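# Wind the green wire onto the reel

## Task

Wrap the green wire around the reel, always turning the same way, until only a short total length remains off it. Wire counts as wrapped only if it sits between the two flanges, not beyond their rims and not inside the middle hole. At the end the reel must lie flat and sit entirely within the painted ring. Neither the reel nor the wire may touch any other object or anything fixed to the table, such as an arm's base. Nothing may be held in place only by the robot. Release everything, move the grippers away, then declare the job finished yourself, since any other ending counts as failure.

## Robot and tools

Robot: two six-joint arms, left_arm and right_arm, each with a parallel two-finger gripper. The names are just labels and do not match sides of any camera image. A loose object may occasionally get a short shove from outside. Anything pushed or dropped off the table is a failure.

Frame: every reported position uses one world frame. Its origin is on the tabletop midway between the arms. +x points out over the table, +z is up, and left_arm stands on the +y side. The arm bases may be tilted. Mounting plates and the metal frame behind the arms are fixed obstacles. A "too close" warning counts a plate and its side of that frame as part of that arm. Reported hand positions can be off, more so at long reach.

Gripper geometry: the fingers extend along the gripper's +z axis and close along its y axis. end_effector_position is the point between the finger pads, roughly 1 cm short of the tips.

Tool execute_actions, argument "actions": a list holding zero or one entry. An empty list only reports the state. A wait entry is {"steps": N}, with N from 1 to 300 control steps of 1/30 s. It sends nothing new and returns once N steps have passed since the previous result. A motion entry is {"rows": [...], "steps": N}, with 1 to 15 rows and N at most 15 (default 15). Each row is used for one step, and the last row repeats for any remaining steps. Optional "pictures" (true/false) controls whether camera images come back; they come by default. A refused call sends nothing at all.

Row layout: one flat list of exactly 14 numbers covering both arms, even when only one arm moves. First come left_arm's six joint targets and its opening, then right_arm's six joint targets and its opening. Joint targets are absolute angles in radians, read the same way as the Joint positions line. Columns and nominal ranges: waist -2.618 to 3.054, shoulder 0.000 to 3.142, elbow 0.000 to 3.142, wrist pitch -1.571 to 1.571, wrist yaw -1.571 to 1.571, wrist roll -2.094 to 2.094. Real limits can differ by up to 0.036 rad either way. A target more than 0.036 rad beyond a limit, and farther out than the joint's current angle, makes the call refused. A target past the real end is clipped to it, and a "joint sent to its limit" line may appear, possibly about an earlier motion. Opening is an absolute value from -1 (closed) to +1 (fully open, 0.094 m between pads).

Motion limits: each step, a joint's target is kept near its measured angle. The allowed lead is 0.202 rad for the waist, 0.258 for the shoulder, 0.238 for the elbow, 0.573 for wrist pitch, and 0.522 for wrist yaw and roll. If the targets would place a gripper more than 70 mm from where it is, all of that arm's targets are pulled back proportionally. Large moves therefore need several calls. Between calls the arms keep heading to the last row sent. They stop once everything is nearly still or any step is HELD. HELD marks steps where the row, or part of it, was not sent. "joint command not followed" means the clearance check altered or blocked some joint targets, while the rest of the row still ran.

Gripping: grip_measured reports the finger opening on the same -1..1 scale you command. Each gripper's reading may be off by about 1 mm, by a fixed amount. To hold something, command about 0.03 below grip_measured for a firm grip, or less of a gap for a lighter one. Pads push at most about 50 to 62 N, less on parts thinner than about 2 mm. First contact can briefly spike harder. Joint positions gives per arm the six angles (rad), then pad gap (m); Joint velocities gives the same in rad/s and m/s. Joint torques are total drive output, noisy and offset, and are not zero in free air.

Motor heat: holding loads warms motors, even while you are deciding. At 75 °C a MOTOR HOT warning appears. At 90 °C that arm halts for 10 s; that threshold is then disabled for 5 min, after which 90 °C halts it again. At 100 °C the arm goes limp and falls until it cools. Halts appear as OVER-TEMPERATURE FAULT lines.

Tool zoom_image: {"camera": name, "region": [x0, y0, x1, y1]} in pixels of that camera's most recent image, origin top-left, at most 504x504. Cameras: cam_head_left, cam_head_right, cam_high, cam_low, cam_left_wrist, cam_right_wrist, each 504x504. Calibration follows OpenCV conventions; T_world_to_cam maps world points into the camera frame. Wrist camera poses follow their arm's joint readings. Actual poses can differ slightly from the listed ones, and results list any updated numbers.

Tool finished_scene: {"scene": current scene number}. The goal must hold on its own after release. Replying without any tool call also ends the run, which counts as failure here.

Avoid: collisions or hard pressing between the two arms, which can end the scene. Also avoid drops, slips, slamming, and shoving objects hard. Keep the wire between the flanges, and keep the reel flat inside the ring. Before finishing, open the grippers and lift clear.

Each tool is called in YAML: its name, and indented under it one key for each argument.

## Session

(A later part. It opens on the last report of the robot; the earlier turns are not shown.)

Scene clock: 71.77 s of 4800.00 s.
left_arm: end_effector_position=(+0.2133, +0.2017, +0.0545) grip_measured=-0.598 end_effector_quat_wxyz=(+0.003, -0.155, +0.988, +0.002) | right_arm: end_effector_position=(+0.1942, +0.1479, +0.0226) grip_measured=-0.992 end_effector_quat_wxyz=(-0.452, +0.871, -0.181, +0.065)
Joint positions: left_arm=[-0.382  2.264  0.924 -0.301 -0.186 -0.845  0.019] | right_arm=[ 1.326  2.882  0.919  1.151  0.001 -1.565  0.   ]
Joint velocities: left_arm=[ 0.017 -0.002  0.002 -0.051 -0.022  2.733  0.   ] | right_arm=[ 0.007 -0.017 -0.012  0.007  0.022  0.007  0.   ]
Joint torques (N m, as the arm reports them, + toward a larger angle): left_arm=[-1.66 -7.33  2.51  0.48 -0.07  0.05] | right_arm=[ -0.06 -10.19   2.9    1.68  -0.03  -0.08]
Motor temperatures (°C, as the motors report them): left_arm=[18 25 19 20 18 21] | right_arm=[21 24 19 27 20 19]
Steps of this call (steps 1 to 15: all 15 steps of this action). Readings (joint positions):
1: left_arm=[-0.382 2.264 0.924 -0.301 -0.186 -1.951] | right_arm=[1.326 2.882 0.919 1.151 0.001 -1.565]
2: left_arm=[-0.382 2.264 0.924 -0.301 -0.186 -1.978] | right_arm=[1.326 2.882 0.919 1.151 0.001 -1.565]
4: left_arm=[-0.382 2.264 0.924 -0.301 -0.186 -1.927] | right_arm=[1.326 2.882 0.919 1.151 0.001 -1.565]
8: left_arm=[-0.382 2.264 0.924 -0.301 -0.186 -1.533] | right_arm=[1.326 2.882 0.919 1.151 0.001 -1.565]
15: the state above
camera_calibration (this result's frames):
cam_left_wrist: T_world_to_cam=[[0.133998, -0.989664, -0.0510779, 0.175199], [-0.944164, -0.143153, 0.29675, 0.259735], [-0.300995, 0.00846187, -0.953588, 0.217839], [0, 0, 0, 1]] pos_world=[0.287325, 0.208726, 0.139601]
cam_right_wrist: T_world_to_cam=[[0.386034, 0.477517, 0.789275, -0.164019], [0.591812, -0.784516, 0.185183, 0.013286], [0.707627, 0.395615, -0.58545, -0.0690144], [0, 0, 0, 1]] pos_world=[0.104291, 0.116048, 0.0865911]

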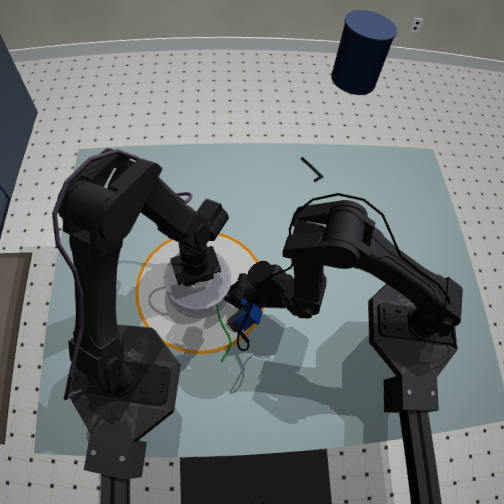

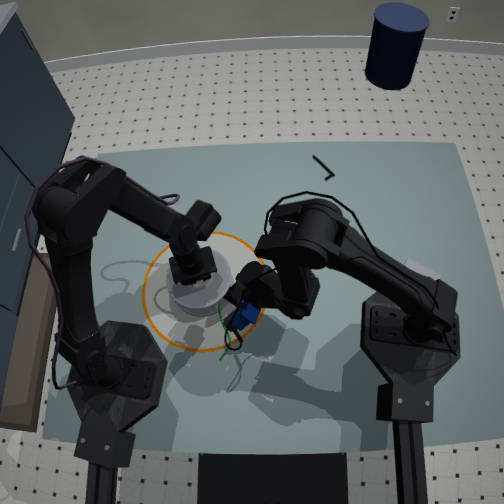

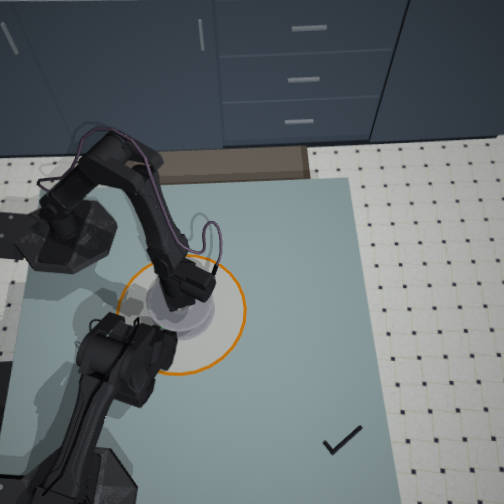

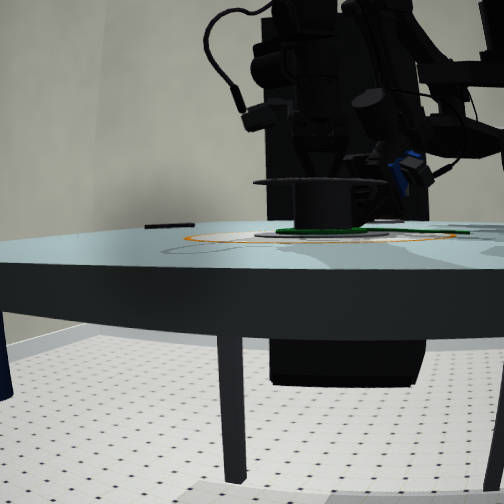

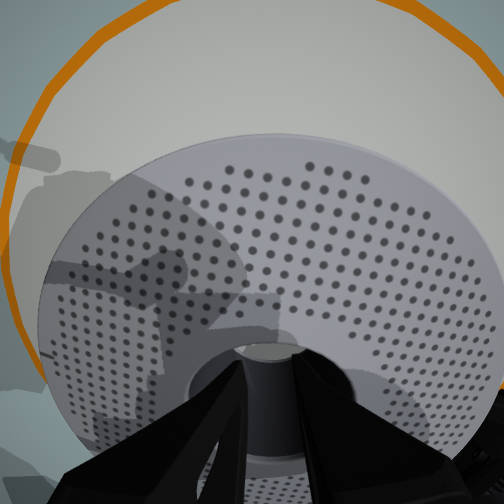

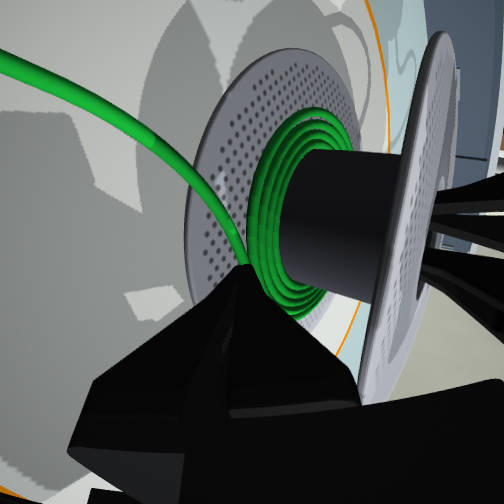

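Tightening nicely. Two more strokes.

execute_actions:
  actions:
    - {"rows":[[-0.38,2.27,0.912,-0.293,-0.185,0,-0.45,1.32,2.9,0.94,1.135,0,-1.57,-1],[-0.38,2.28,0.912,-0.293,-0.185,0,-0.38,1.32,2.9,0.94,1.135,0,-1.57,-1],[-0.38,2.29,0.912,-0.293,-0.185,0,-0.34,1.32,2.9,0.94,1.135,0,-1.57,-1],[-0.38,2.3,0.912,-0.293,-0.185,0,-0.31,1.32,2.9,0.94,1.135,0,-1.57,-1],[-0.38,2.3,0.912,-0.293,-0.185,0,-0.28,1.32,2.9,0.94,1.135,0,-1.57,-1],[-0.38,2.3,0.912,-0.293,-0.185,0,-0.28,1.32,2.9,0.94,1.135,0,-1.57,-1],[-0.38,2.3,0.912,-0.293,-0.185,-2.09,-0.28,1.32,2.9,0.94,1.135,0,-1.57,-1]],"steps":15}
  pictures: false

execute_actions:
  actions:
    - {"steps":14}
  pictures: false

execute_actions:
  actions:
    - {"rows":[[-0.38,2.258,0.912,-0.293,-0.185,-2.09,-0.6,1.32,2.9,0.94,1.135,0,-1.57,-1],[-0.38,2.258,0.912,-0.293,-0.185,-2.09,-0.6,1.32,2.9,0.94,1.135,0,-1.57,-1],[-0.38,2.258,0.912,-0.293,-0.185,-2.09,-0.6,1.32,2.9,0.94,1.135,0,-1.57,-1],[-0.38,2.258,0.912,-0.293,-0.185,0.0,-0.6,1.32,2.9,0.94,1.135,0,-1.57,-1]],"steps":15}
  pictures: false

execute_actions:
  actions:
    - {"steps":10}
  pictures: false

execute_actions:
  actions:
    - {"rows":[[-0.38,2.27,0.912,-0.293,-0.185,-0.08,-0.45,1.32,2.9,0.94,1.135,0,-1.57,-1],[-0.38,2.28,0.912,-0.293,-0.185,-0.08,-0.38,1.32,2.9,0.94,1.135,0,-1.57,-1],[-0.38,2.29,0.912,-0.293,-0.185,-0.08,-0.34,1.32,2.9,0.94,1.135,0,-1.57,-1],[-0.38,2.3,0.912,-0.293,-0.185,-0.08,-0.31,1.32,2.9,0.94,1.135,0,-1.57,-1],[-0.38,2.3,0.912,-0.293,-0.185,-0.08,-0.28,1.32,2.9,0.94,1.135,0,-1.57,-1],[-0.38,2.3,0.912,-0.293,-0.185,-0.08,-0.28,1.32,2.9,0.94,1.135,0,-1.57,-1],[-0.38,2.3,0.912,-0.293,-0.185,-2.09,-0.28,1.32,2.9,0.94,1.135,0,-1.57,-1]],"steps":15}
  pictures: false

execute_actions:
  actions:
    - {"steps":16}

Scene clock: 78.57 s of 4800.00 s.
left_arm: end_effector_position=(+0.2109, +0.2028, +0.0531) grip_measured=-0.307 end_effector_quat_wxyz=(-0.001, -0.139, +0.990, +0.005) | right_arm: end_effector_position=(+0.1964, +0.1470, +0.0225) grip_measured=-0.992 end_effector_quat_wxyz=(-0.451, +0.871, -0.184, +0.068)
Joint positions: left_arm=[-0.382  2.269  0.924 -0.307 -0.186 -0.816  0.033] | right_arm=[ 1.323  2.882  0.919  1.151  0.007 -1.565  0.   ]
Joint velocities: left_arm=[-0.012  0.007 -0.017 -0.022 -0.037 -2.659 -0.   ] | right_arm=[-0.022  0.002 -0.002 -0.022  0.051  0.037 -0.   ]
Joint torques (N m, as the arm reports them, + toward a larger angle): left_arm=[-1.41 -5.16  2.61  0.65  0.   -0.45] | right_arm=[  0.14 -10.17   2.96   1.72  -0.15  -0.08]
Motor temperatures (°C, as the motors report them): left_arm=[18 25 19 20 18 21] | right_arm=[21 24 19 27 20 19]
Steps of this call (steps 1 to 45: the robot went on to your last target; steps 46 to 110: nothing new was sent; then 2.63 s passed at rest; steps 111 to 125: all 15 steps of this action). Readings (joint positions):
111: left_arm=[-0.382 2.264 0.924 -0.301 -0.186 -0.008] | right_arm=[1.326 2.882 0.919 1.151 0.001 -1.565]
112: left_arm=[-0.382 2.265 0.924 -0.301 -0.186 -0.008] | right_arm=[1.326 2.882 0.919 1.151 0.001 -1.565]
114: left_arm=[-0.382 2.270 0.924 -0.300 -0.186 -0.008] | right_arm=[1.326 2.882 0.919 1.151 0.001 -1.565]
118: left_arm=[-0.382 2.269 0.924 -0.302 -0.186 -0.171] | right_arm=[1.326 2.882 0.919 1.151 0.002 -1.565]
125: the state above

Scene clock: 79.03 s of 4800.00 s.
left_arm: end_effector_position=(+0.2096, +0.2037, +0.0539) grip_measured=-0.296 end_effector_quat_wxyz=(-0.001, +0.635, -0.772, -0.008) | right_arm: end_effector_position=(+0.1980, +0.1464, +0.0224) grip_measured=-0.992 end_effector_quat_wxyz=(-0.450, +0.870, -0.186, +0.071)
Joint positions: left_arm=[-0.382  2.266  0.924 -0.316 -0.186 -1.914  0.033] | right_arm=[ 1.321  2.882  0.919  1.151  0.014 -1.565  0.   ]
Joint velocities: left_arm=[-0.002  0.007  0.022 -0.037 -0.095 -0.93  -0.   ] | right_arm=[-0.017  0.002  0.012  0.051  0.095  0.051  0.001]
Joint torques (N m, as the arm reports them, + toward a larger angle): left_arm=[-1.56 -4.76  2.44  0.67 -0.01 -0.47] | right_arm=[  0.34 -10.18   2.88   1.68  -0.16  -0.07]
Motor temperatures (°C, as the motors report them): left_arm=[18 25 19 20 18 21] | right_arm=[21 24 19 27 20 19]
Steps of this call (steps 1 to 14: the robot went on to your last target). Readings (joint positions):
1: left_arm=[-0.382 2.269 0.924 -0.308 -0.186 -0.907] | right_arm=[1.322 2.882 0.919 1.151 0.008 -1.565]
2: left_arm=[-0.382 2.269 0.924 -0.309 -0.186 -0.999] | right_arm=[1.322 2.882 0.919 1.151 0.009 -1.565]
4: left_arm=[-0.382 2.269 0.924 -0.311 -0.186 -1.182] | right_arm=[1.321 2.882 0.919 1.151 0.011 -1.565]
8: left_arm=[-0.382 2.268 0.924 -0.313 -0.186 -1.548] | right_arm=[1.321 2.882 0.919 1.151 0.013 -1.565]
14: the state above

Scene clock: 79.53 s of 4800.00 s.
left_arm: end_effector_position=(+0.2123, +0.2023, +0.0545) grip_measured=-0.598 end_effector_quat_wxyz=(+0.001, -0.153, +0.988, +0.003) | right_arm: end_effector_position=(+0.1980, +0.1464, +0.0224) grip_measured=-0.992 end_effector_quat_wxyz=(-0.450, +0.870, -0.186, +0.071)
Joint positions: left_arm=[-0.382  2.264  0.924 -0.306 -0.186 -0.842  0.019] | right_arm=[ 1.321  2.882  0.919  1.151  0.014 -1.565  0.   ]
Joint velocities: left_arm=[-0.022  0.012 -0.007  0.066 -0.037  2.864 -0.   ] | right_arm=[-0.007  0.002  0.007  0.022 -0.066 -0.007  0.001]
Joint torques (N m, as the arm reports them, + toward a larger angle): left_arm=[-1.52 -7.54  2.32  0.53  0.05  0.05] | right_arm=[  0.33 -10.19   2.91   1.68  -0.18  -0.07]
Motor temperatures (°C, as the motors report them): left_arm=[18 25 19 20 18 21] | right_arm=[21 24 19 27 20 19]
Steps of this call (steps 1 to 15: all 15 steps of this action). Readings (joint positions):
1: left_arm=[-0.382 2.264 0.924 -0.314 -0.186 -1.946] | right_arm=[1.321 2.882 0.919 1.151 0.014 -1.565]
2: left_arm=[-0.382 2.264 0.924 -0.312 -0.186 -1.973] | right_arm=[1.321 2.882 0.919 1.151 0.014 -1.565]
4: left_arm=[-0.382 2.264 0.924 -0.310 -0.186 -1.924] | right_arm=[1.321 2.882 0.919 1.151 0.014 -1.565]
8: left_arm=[-0.382 2.264 0.924 -0.306 -0.186 -1.530] | right_arm=[1.321 2.882 0.919 1.151 0.014 -1.565]
15: the state above

Scene clock: 79.87 s of 4800.00 s.
left_arm: end_effector_position=(+0.2123, +0.2023, +0.0545) grip_measured=-0.598 end_effector_quat_wxyz=(-0.000, +0.205, +0.979, +0.004) | right_arm: end_effector_position=(+0.1980, +0.1464, +0.0224) grip_measured=-0.992 end_effector_quat_wxyz=(-0.450, +0.870, -0.186, +0.071)
Joint positions: left_arm=[-0.382  2.264  0.924 -0.306 -0.186 -0.123  0.019] | right_arm=[ 1.321  2.882  0.919  1.151  0.014 -1.565  0.   ]
Joint velocities: left_arm=[-0.017 -0.007 -0.007 -0.007  0.037  0.681 -0.   ] | right_arm=[ 0.002 -0.007 -0.022  0.037 -0.022 -0.007  0.   ]
Joint torques (N m, as the arm reports them, + toward a larger angle): left_arm=[-1.72 -7.43  2.43  0.55 -0.05  0.07] | right_arm=[  0.32 -10.17   2.89   1.68  -0.17  -0.07]
Motor temperatures (°C, as the motors report them): left_arm=[18 25 19 20 18 21] | right_arm=[21 24 19 27 20 19]
Steps of this call (steps 1 to 10: the robot went on to your last target). Readings (joint positions):
1: left_arm=[-0.382 2.264 0.924 -0.306 -0.186 -0.743] | right_arm=[1.321 2.882 0.919 1.151 0.014 -1.565]
2: left_arm=[-0.382 2.264 0.924 -0.306 -0.186 -0.645] | right_arm=[1.321 2.882 0.919 1.151 0.014 -1.565]
4: left_arm=[-0.382 2.264 0.924 -0.306 -0.186 -0.449] | right_arm=[1.321 2.882 0.919 1.151 0.014 -1.565]
8: left_arm=[-0.382 2.264 0.924 -0.306 -0.186 -0.188] | right_arm=[1.321 2.882 0.919 1.151 0.014 -1.565]
10: the state above

Scene clock: 80.37 s of 4800.00 s.
left_arm: end_effector_position=(+0.2092, +0.2033, +0.0540) grip_measured=-0.294 end_effector_quat_wxyz=(-0.004, -0.180, +0.984, +0.007) | right_arm: end_effector_position=(+0.1985, +0.1462, +0.0224) grip_measured=-0.992 end_effector_quat_wxyz=(-0.450, +0.870, -0.187, +0.072)
Joint positions: left_arm=[-0.382  2.266  0.924 -0.317 -0.184 -0.901  0.033] | right_arm=[ 1.321  2.882  0.919  1.151  0.016 -1.565  0.   ]
Joint velocities: left_arm=[-0.002  0.012 -0.007  0.022  0.066 -2.63   0.001] | right_arm=[-0.002  0.012 -0.007 -0.081 -0.051 -0.022 -0.001]
Joint torques (N m, as the arm reports them, + toward a larger angle): left_arm=[-1.36 -4.67  2.56  0.69 -0.05 -0.43] | right_arm=[  0.54 -10.2    2.9    1.71  -0.24  -0.08]
Motor temperatures (°C, as the motors report them): left_arm=[18 25 19 20 18 21] | right_arm=[21 24 19 27 20 19]
Steps of this call (steps 1 to 15: all 15 steps of this action). Readings (joint positions):
1: left_arm=[-0.382 2.264 0.924 -0.306 -0.186 -0.112] | right_arm=[1.321 2.882 0.919 1.151 0.014 -1.565]
2: left_arm=[-0.382 2.265 0.924 -0.306 -0.186 -0.107] | right_arm=[1.321 2.882 0.919 1.151 0.014 -1.565]
4: left_arm=[-0.382 2.269 0.924 -0.308 -0.187 -0.101] | right_arm=[1.321 2.882 0.919 1.151 0.014 -1.565]
8: left_arm=[-0.382 2.266 0.924 -0.313 -0.187 -0.261] | right_arm=[1.321 2.882 0.919 1.151 0.014 -1.565]
15: the state above

Scene clock: 80.90 s of 4800.00 s.
left_arm: end_effector_position=(+0.2088, +0.2025, +0.0542) grip_measured=-0.292 end_effector_quat_wxyz=(+0.003, +0.660, -0.751, -0.007) | right_arm: end_effector_position=(+0.1985, +0.1462, +0.0224) grip_measured=-0.992 end_effector_quat_wxyz=(-0.450, +0.870, -0.187, +0.072)
Joint positions: left_arm=[-0.382  2.265  0.924 -0.317 -0.178 -1.981  0.033] | right_arm=[ 1.321  2.882  0.919  1.151  0.016 -1.565  0.   ]
Joint velocities: left_arm=[-0.032 -0.012  0.012  0.022  0.007 -0.432 -0.   ] | right_arm=[-0.012 -0.002  0.002 -0.022  0.022 -0.051 -0.   ]
Joint torques (N m, as the arm reports them, + toward a larger angle): left_arm=[-1.65 -4.44  2.71  0.67 -0.15 -0.45] | right_arm=[  0.31 -10.2    2.91   1.68  -0.2   -0.07]
Motor temperatures (°C, as the motors report them): left_arm=[18 25 19 20 18 21] | right_arm=[21 24 19 27 20 19]
Steps of this call (steps 1 to 16: the robot went on to your last target). Readings (joint positions):
1: left_arm=[-0.382 2.266 0.924 -0.317 -0.183 -0.992] | right_arm=[1.321 2.882 0.919 1.151 0.016 -1.565]
2: left_arm=[-0.382 2.266 0.924 -0.317 -0.183 -1.084] | right_arm=[1.321 2.882 0.919 1.151 0.016 -1.565]
4: left_arm=[-0.382 2.266 0.924 -0.317 -0.183 -1.267] | right_arm=[1.321 2.882 0.919 1.151 0.016 -1.565]
8: left_arm=[-0.382 2.265 0.924 -0.317 -0.183 -1.634] | right_arm=[1.321 2.882 0.919 1.151 0.016 -1.565]
16: the state above
camera_calibration (this result's frames):
cam_left_wrist: T_world_to_cam=[[0.952303, -0.298894, -0.0614972, -0.133672], [-0.268058, -0.915675, 0.299474, 0.270822], [-0.145823, -0.268706, -0.95212, 0.239897], [0, 0, 0, 1]] pos_world=[0.234875, 0.272493, 0.139086]
cam_right_wrist: T_world_to_cam=[[0.388624, 0.473836, 0.790222, -0.164681], [0.577152, -0.793722, 0.192097, 0.0134841], [0.718239, 0.381424, -0.581935, -0.071611], [0, 0, 0, 1]] pos_world=[0.107651, 0.116049, 0.0858715]

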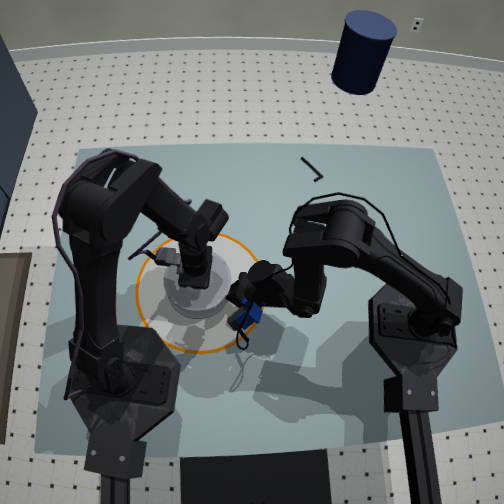

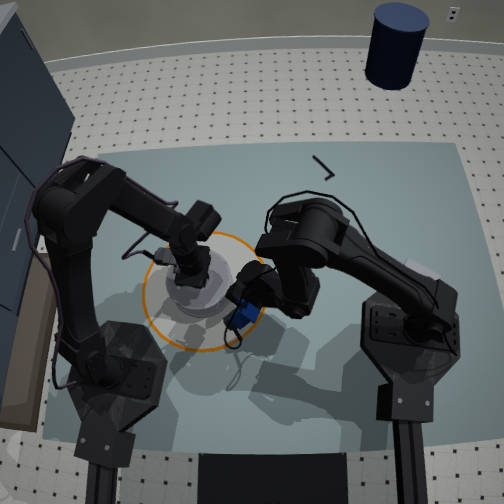

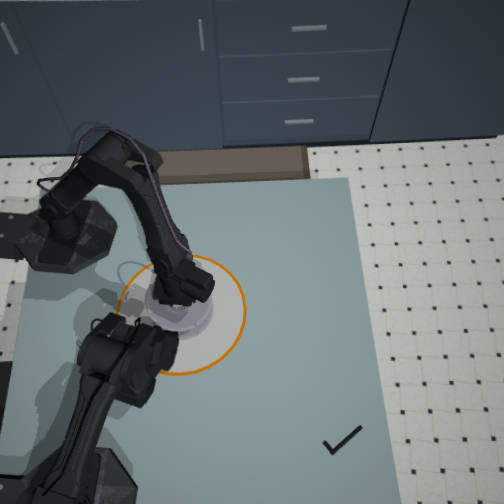

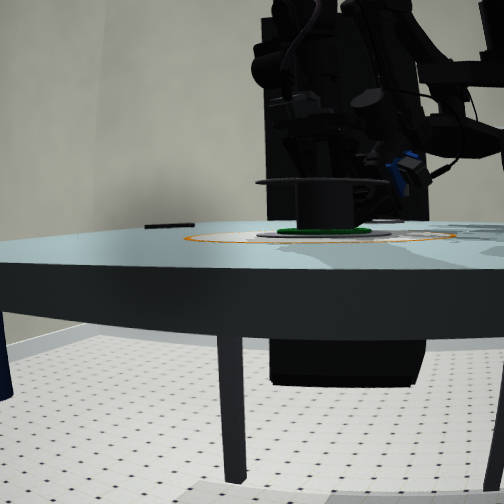

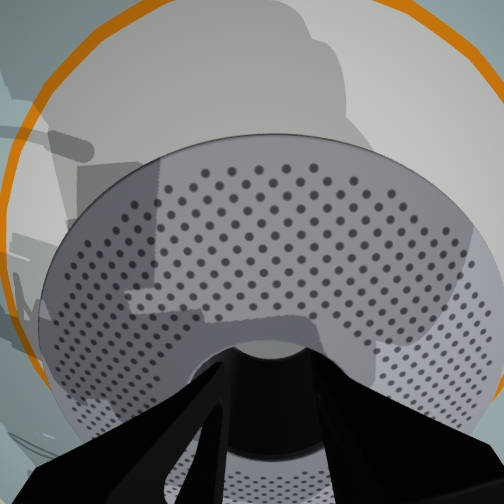

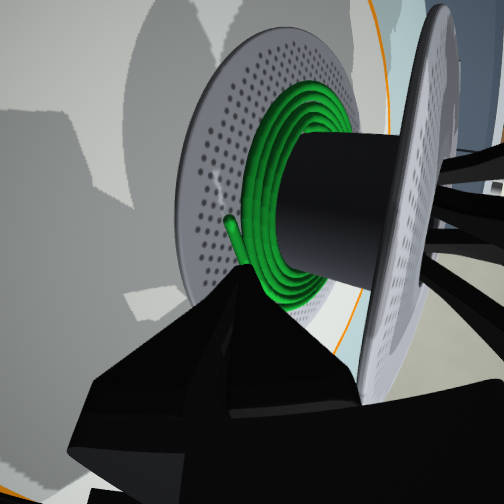

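Tightly wound. Retract finger.

execute_actions:
  actions:
    - {"rows":[[-0.38,2.3,0.912,-0.293,-0.185,-2.05,-0.28,1.32,2.875,0.91,1.15,0,-1.57,-1],[-0.38,2.3,0.912,-0.293,-0.185,-2.05,-0.28,1.32,2.865,0.895,1.15,0,-1.57,-1],[-0.38,2.3,0.912,-0.293,-0.185,-2.05,-0.28,1.32,2.86,0.885,1.15,0,-1.57,-1],[-0.38,2.3,0.912,-0.293,-0.185,-2.05,-0.28,1.32,2.855,0.875,1.15,0,-1.57,-1],[-0.38,2.3,0.912,-0.293,-0.185,-2.05,-0.28,1.32,2.85,0.865,1.15,0,-1.57,-1],[-0.38,2.3,0.912,-0.293,-0.185,-2.05,-0.28,1.32,2.845,0.855,1.15,0,-1.57,-1],[-0.38,2.3,0.912,-0.293,-0.185,-2.05,-0.28,1.32,2.84,0.845,1.15,0,-1.57,-1],[-0.38,2.3,0.912,-0.293,-0.185,-2.05,-0.28,1.32,2.835,0.835,1.15,0,-1.57,-1],[-0.38,2.3,0.912,-0.293,-0.185,-2.05,-0.28,1.32,2.83,0.825,1.15,0,-1.57,-1],[-0.38,2.3,0.912,-0.293,-0.185,-2.05,-0.28,1.32,2.825,0.815,1.15,0,-1.57,-1],[-0.38,2.3,0.912,-0.293,-0.185,-2.05,-0.28,1.32,2.82,0.805,1.15,0,-1.57,-1],[-0.38,2.3,0.912,-0.293,-0.185,-2.05,-0.28,1.32,2.813,0.79,1.15,0,-1.57,-1],[-0.38,2.3,0.912,-0.293,-0.185,-2.05,-0.28,1.32,2.805,0.775,1.15,0,-1.57,-1],[-0.38,2.3,0.912,-0.293,-0.185,-2.05,-0.28,1.32,2.797,0.76,1.15,0,-1.57,-1],[-0.38,2.3,0.912,-0.293,-0.185,-2.05,-0.28,1.32,2.79,0.745,1.15,0,-1.57,-1]],"steps":15}
  pictures: false

execute_actions:
  actions:
    - {"rows":[[-0.38,2.258,0.912,-0.293,-0.185,-2.05,-0.8,1.32,2.77,0.72,1.17,0,-1.57,-1],[-0.38,2.258,0.912,-0.293,-0.185,-2.05,-0.8,1.32,2.75,0.69,1.18,0,-1.57,-1],[-0.38,2.258,0.912,-0.293,-0.185,-2.05,-0.8,1.32,2.73,0.66,1.2,0,-1.57,-1],[-0.38,2.258,0.912,-0.293,-0.185,-2.05,-0.8,1.32,2.71,0.63,1.21,0,-1.57,-1],[-0.38,2.258,0.912,-0.293,-0.185,-2.05,-0.8,1.32,2.69,0.61,1.21,0,-1.57,-1]],"steps":15}

Scene clock: 88.33 s of 4800.00 s.
left_arm: end_effector_position=(+0.2087, +0.2023, +0.0542) grip_measured=-0.292 end_effector_quat_wxyz=(+0.003, +0.684, -0.729, -0.007) | right_arm: end_effector_position=(+0.1858, +0.1152, +0.0222) grip_measured=-0.992 end_effector_quat_wxyz=(-0.422, +0.885, -0.189, +0.066)
Joint positions: left_arm=[-0.382  2.265  0.924 -0.317 -0.177 -2.045  0.033] | right_arm=[ 1.321  2.828  0.797  1.155  0.016 -1.565  0.   ]
Joint velocities: left_arm=[-0.002 -0.002 -0.002 -0.066  0.007 -0.095 -0.002] | right_arm=[ 0.002 -0.188 -0.442 -0.037  0.037 -0.051  0.001]
Joint torques (N m, as the arm reports them, + toward a larger angle): left_arm=[-1.47 -4.5   2.43  0.67 -0.09 -0.07] | right_arm=[  0.27 -13.27  -1.05   1.75  -0.18  -0.08]
Motor temperatures (°C, as the motors report them): left_arm=[18 25 19 21 18 21] | right_arm=[21 24 19 27 20 19]
Steps of this call (steps 1 to 30: the robot went on to your last target; steps 31 to 100: nothing new was sent; then 3.60 s passed at rest; steps 101 to 115: all 15 steps of this action). Readings (joint positions):
101: left_arm=[-0.382 2.265 0.924 -0.317 -0.178 -2.045] | right_arm=[1.321 2.882 0.919 1.152 0.016 -1.565]
102: left_arm=[-0.382 2.265 0.924 -0.317 -0.177 -2.045] | right_arm=[1.321 2.882 0.919 1.152 0.016 -1.565]
104: left_arm=[-0.382 2.265 0.924 -0.317 -0.177 -2.045] | right_arm=[1.321 2.882 0.917 1.153 0.016 -1.565]
108: left_arm=[-0.382 2.265 0.924 -0.317 -0.177 -2.045] | right_arm=[1.321 2.866 0.882 1.155 0.016 -1.565]
115: the state above

Scene clock: 88.83 s of 4800.00 s.
left_arm: end_effector_position=(+0.2124, +0.2004, +0.0548) grip_measured=-0.798 end_effector_quat_wxyz=(+0.001, +0.685, -0.728, +0.001) | right_arm: end_effector_position=(+0.1755, +0.0867, +0.0471) grip_measured=-0.992 end_effector_quat_wxyz=(-0.418, +0.886, -0.189, +0.065)
Joint positions: left_arm=[-0.382  2.263  0.924 -0.303 -0.177 -2.045  0.009] | right_arm=[ 1.321  2.712  0.631  1.196  0.015 -1.565  0.   ]
Joint velocities: left_arm=[-0.012 -0.002 -0.007  0.037 -0.037 -0.095 -0.   ] | right_arm=[-0.002  0.007 -0.007 -0.066 -0.081  0.037 -0.001]
Joint torques (N m, as the arm reports them, + toward a larger angle): left_arm=[-1.35 -7.39  2.45  0.52 -0.12 -0.07] | right_arm=[  0.34 -11.98  -0.83   1.92  -0.17  -0.07]
Motor temperatures (°C, as the motors report them): left_arm=[18 25 19 21 18 21] | right_arm=[21 24 19 27 20 19]
Steps of this call (steps 1 to 15: all 15 steps of this action). Readings (joint positions):
1: left_arm=[-0.382 2.263 0.924 -0.314 -0.177 -2.045] | right_arm=[1.321 2.820 0.781 1.155 0.016 -1.565]
2: left_arm=[-0.382 2.263 0.924 -0.313 -0.177 -2.045] | right_arm=[1.321 2.808 0.760 1.155 0.016 -1.565]
4: left_arm=[-0.382 2.263 0.924 -0.309 -0.177 -2.045] | right_arm=[1.321 2.773 0.706 1.164 0.015 -1.565]
8: left_arm=[-0.382 2.263 0.924 -0.304 -0.177 -2.045] | right_arm=[1.321 2.716 0.632 1.182 0.015 -1.565]
15: the state above
camera_calibration (this result's frames):
cam_left_wrist: T_world_to_cam=[[0.970947, -0.234846, -0.0459323, -0.155285], [-0.210298, -0.929008, 0.304498, 0.259814], [-0.114182, -0.285992, -0.951405, 0.237119], [0, 0, 0, 1]] pos_world=[0.232486, 0.272715, 0.139351]
cam_right_wrist: T_world_to_cam=[[0.408172, 0.527989, 0.744731, -0.153054], [0.586609, -0.776763, 0.22919, -0.0300627], [0.69949, 0.343317, -0.626776, -0.00933761], [0, 0, 0, 1]] pos_world=[0.0866387, 0.0606647, 0.115021]

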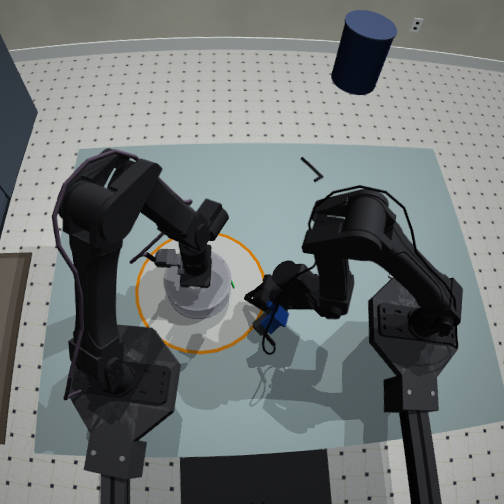

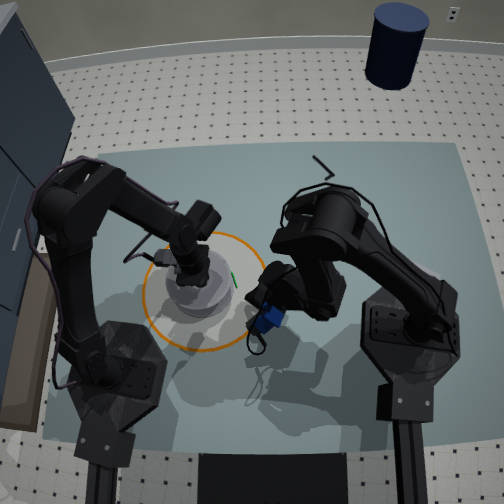

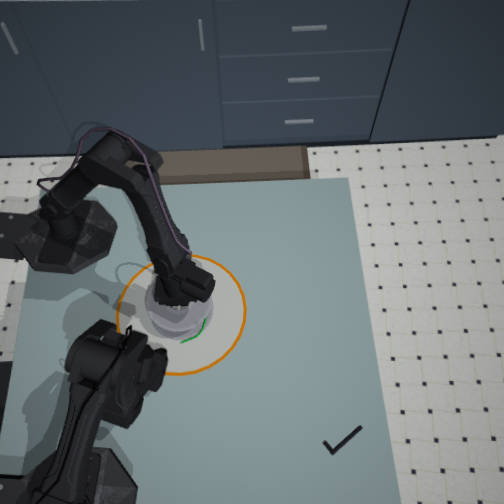

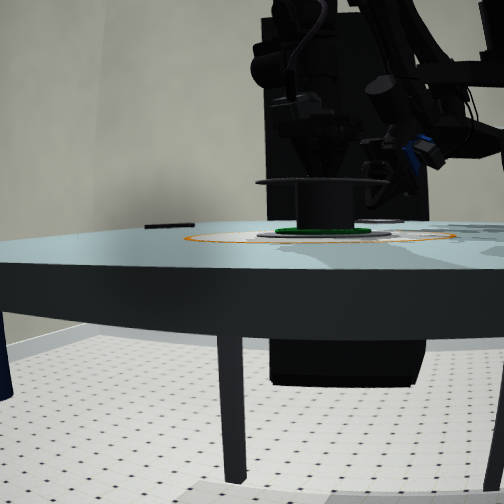

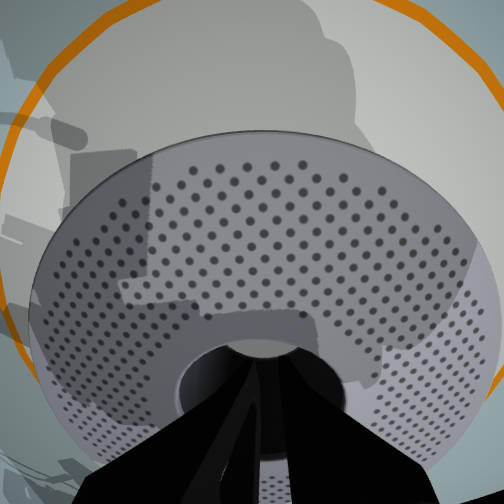

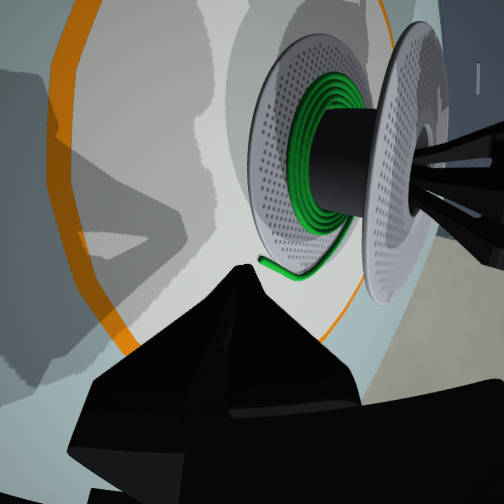

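As good as scene 1. Clear out.

execute_actions:
  actions:
    - {"rows":[[-0.382,2.24,0.93,-0.35,-0.185,-2.05,-0.8,1.27,2.68,0.62,1.2,0,-1.57,-1],[-0.385,2.225,0.93,-0.38,-0.185,-2.05,-0.8,1.21,2.67,0.62,1.2,0,-1.57,-1],[-0.388,2.21,0.93,-0.4,-0.185,-2.05,-0.8,1.15,2.66,0.62,1.2,0,-1.57,-1],[-0.391,2.19,0.935,-0.43,-0.185,-2.05,-0.8,1.09,2.65,0.62,1.2,0,-1.57,-1],[-0.394,2.17,0.94,-0.46,-0.185,-2.05,-0.8,1.03,2.64,0.62,1.2,0,-1.57,-1],[-0.397,2.15,0.94,-0.49,-0.185,-2.05,-0.8,0.97,2.62,0.62,1.2,0,-1.57,-1],[-0.4,2.13,0.945,-0.52,-0.185,-2.05,-0.8,0.91,2.6,0.62,1.2,0,-1.57,-1],[-0.4,2.1,0.95,-0.55,-0.185,-2.05,-0.8,0.85,2.58,0.62,1.2,0,-1.57,-1],[-0.4,2.06,0.96,-0.6,-0.185,-2.05,-0.8,0.79,2.56,0.62,1.2,0,-1.57,-1],[-0.4,2.02,0.97,-0.65,-0.185,-2.05,-0.8,0.73,2.54,0.62,1.2,0,-1.57,-1],[-0.4,1.98,0.99,-0.7,-0.185,-2.05,-0.8,0.67,2.52,0.62,1.2,0,-1.57,-1],[-0.38,1.93,1.01,-0.75,-0.185,-2.05,-0.8,0.61,2.5,0.62,1.2,0,-1.57,-1],[-0.33,1.88,1.03,-0.8,-0.185,-2.05,-0.8,0.55,2.48,0.62,1.2,0,-1.57,-1],[-0.25,1.83,1.05,-0.85,-0.185,-2.05,-0.8,0.5,2.46,0.62,1.2,0,-1.57,-1],[0.2,1.78,1.08,-0.9,-0.185,-2.05,-0.8,0.45,2.45,0.62,1.2,0,-1.57,-1]],"steps":15}
  pictures: false

execute_actions:
  actions:
    - {"steps":20}

Scene clock: 94.30 s of 4800.00 s.
left_arm: end_effector_position=(+0.2347, +0.2264, +0.1664) grip_measured=-0.798 end_effector_quat_wxyz=(-0.001, +0.706, -0.708, +0.025) | right_arm: end_effector_position=(+0.4199, -0.0881, +0.1009) grip_measured=-0.992 end_effector_quat_wxyz=(-0.442, +0.706, -0.515, +0.203)
Joint positions: left_arm=[-0.333  1.904  1.003 -0.684 -0.169 -2.045  0.009] | right_arm=[ 0.538  2.496  0.631  1.201  0.001 -1.565  0.   ]
Joint velocities: left_arm=[ 1.048 -1.267  0.603 -0.886  0.154 -0.007 -0.   ] | right_arm=[-1.541 -0.53   0.012 -0.007  0.007 -0.022  0.001]
Joint torques (N m, as the arm reports them, + toward a larger angle): left_arm=[ 3.33 -6.46  7.07  0.18 -0.38 -0.02] | right_arm=[  1.98 -11.17   0.7    1.78  -0.13  -0.06]
Motor temperatures (°C, as the motors report them): left_arm=[18 25 19 21 18 21] | right_arm=[21 24 19 28 20 19]
Steps of this call (steps 1 to 15: the robot went on to your last target; steps 16 to 90: nothing new was sent; then 1.97 s passed at rest; steps 91 to 105: all 15 steps of this action). Readings (joint positions):
91: left_arm=[-0.382 2.263 0.924 -0.304 -0.177 -2.045] | right_arm=[1.317 2.712 0.631 1.197 0.013 -1.565]
92: left_arm=[-0.382 2.261 0.924 -0.311 -0.177 -2.045] | right_arm=[1.300 2.711 0.631 1.197 0.007 -1.565]
94: left_arm=[-0.382 2.245 0.924 -0.341 -0.177 -2.045] | right_arm=[1.219 2.700 0.631 1.197 -0.002 -1.565]
98: left_arm=[-0.382 2.167 0.924 -0.427 -0.177 -2.045] | right_arm=[0.959 2.641 0.631 1.197 -0.002 -1.565]
105: the state above

Scene clock: 94.97 s of 4800.00 s.
left_arm: end_effector_position=(+0.2519, +0.3983, +0.1868) grip_measured=-0.798 end_effector_quat_wxyz=(+0.012, +0.868, -0.496, -0.017) | right_arm: end_effector_position=(+0.4432, -0.1267, +0.1102) grip_measured=-0.992 end_effector_quat_wxyz=(-0.440, +0.671, -0.550, +0.233)
Joint positions: left_arm=[ 0.21   1.78   1.083 -0.875 -0.188 -2.045  0.009] | right_arm=[ 0.443  2.462  0.631  1.213  0.014 -1.565  0.   ]
Joint velocities: left_arm=[-0.002  0.002 -0.017 -0.022  0.007 -0.007 -0.   ] | right_arm=[ 0.002  0.012  0.002 -0.037 -0.095 -0.037 -0.   ]
Joint torques (N m, as the arm reports them, + toward a larger angle): left_arm=[-2.29 -5.98  5.07  0.03  0.04 -0.05] | right_arm=[  2.16 -11.06   0.7    1.72  -0.24  -0.06]
Motor temperatures (°C, as the motors report them): left_arm=[18 25 19 21 18 21] | right_arm=[21 24 19 28 20 19]
Steps of this call (steps 1 to 20: the robot went on to your last target). Readings (joint positions):
1: left_arm=[-0.288 1.863 1.024 -0.710 -0.167 -2.045] | right_arm=[0.489 2.480 0.631 1.205 0.004 -1.565]
2: left_arm=[-0.232 1.829 1.045 -0.732 -0.167 -2.045] | right_arm=[0.453 2.469 0.631 1.209 0.009 -1.565]
4: left_arm=[-0.099 1.786 1.074 -0.764 -0.168 -2.045] | right_arm=[0.425 2.462 0.631 1.214 0.015 -1.565]
8: left_arm=[0.175 1.778 1.083 -0.810 -0.180 -2.045] | right_arm=[0.439 2.462 0.631 1.213 0.015 -1.565]
20: the state above
camera_calibration (this result's frames):
cam_left_wrist: T_world_to_cam=[[0.933283, 0.34863, -0.08625, -0.356506], [0.358275, -0.88712, 0.290959, 0.254455], [0.024923, -0.302449, -0.95284, 0.395531], [0, 0, 0, 1]] pos_world=[0.231698, 0.469649, 0.272093]
cam_right_wrist: T_world_to_cam=[[0.575227, -0.119023, 0.809288, -0.359751], [-0.253145, -0.966691, 0.0377585, 0.00185044], [0.777837, -0.226587, -0.586197, -0.195199], [0, 0, 0, 1]] pos_world=[0.35924, -0.0852593, 0.176647]

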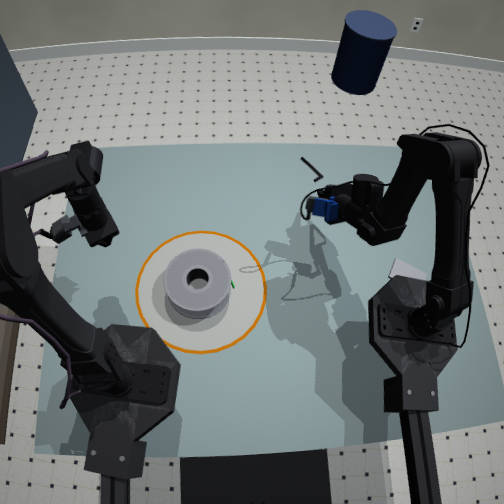

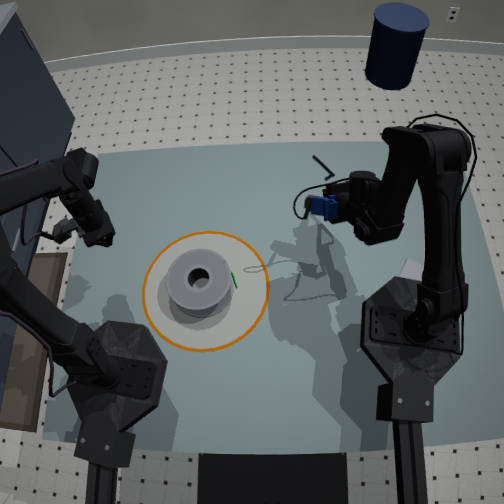

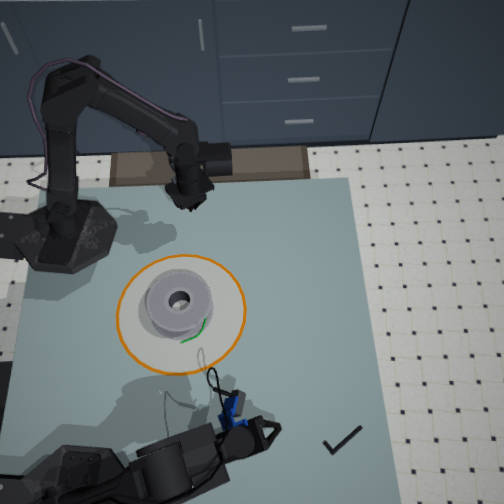

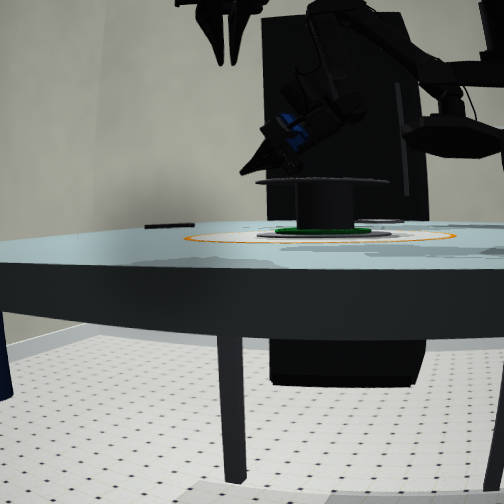

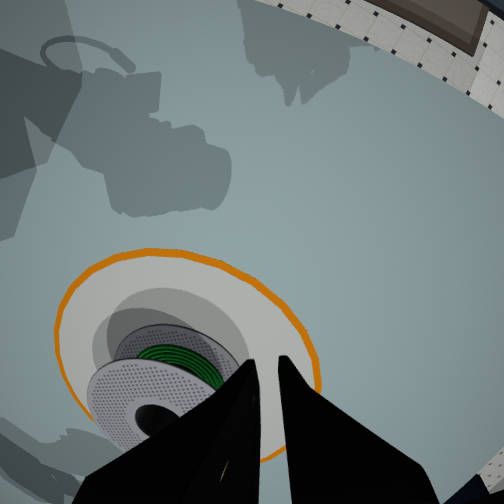

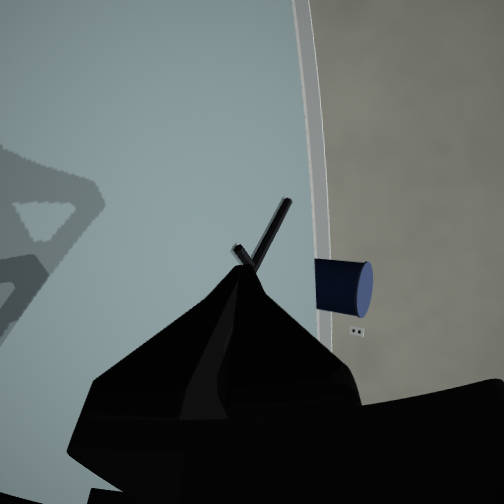

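finished_scene:
  scene: 2

The scene is finished: the task was done.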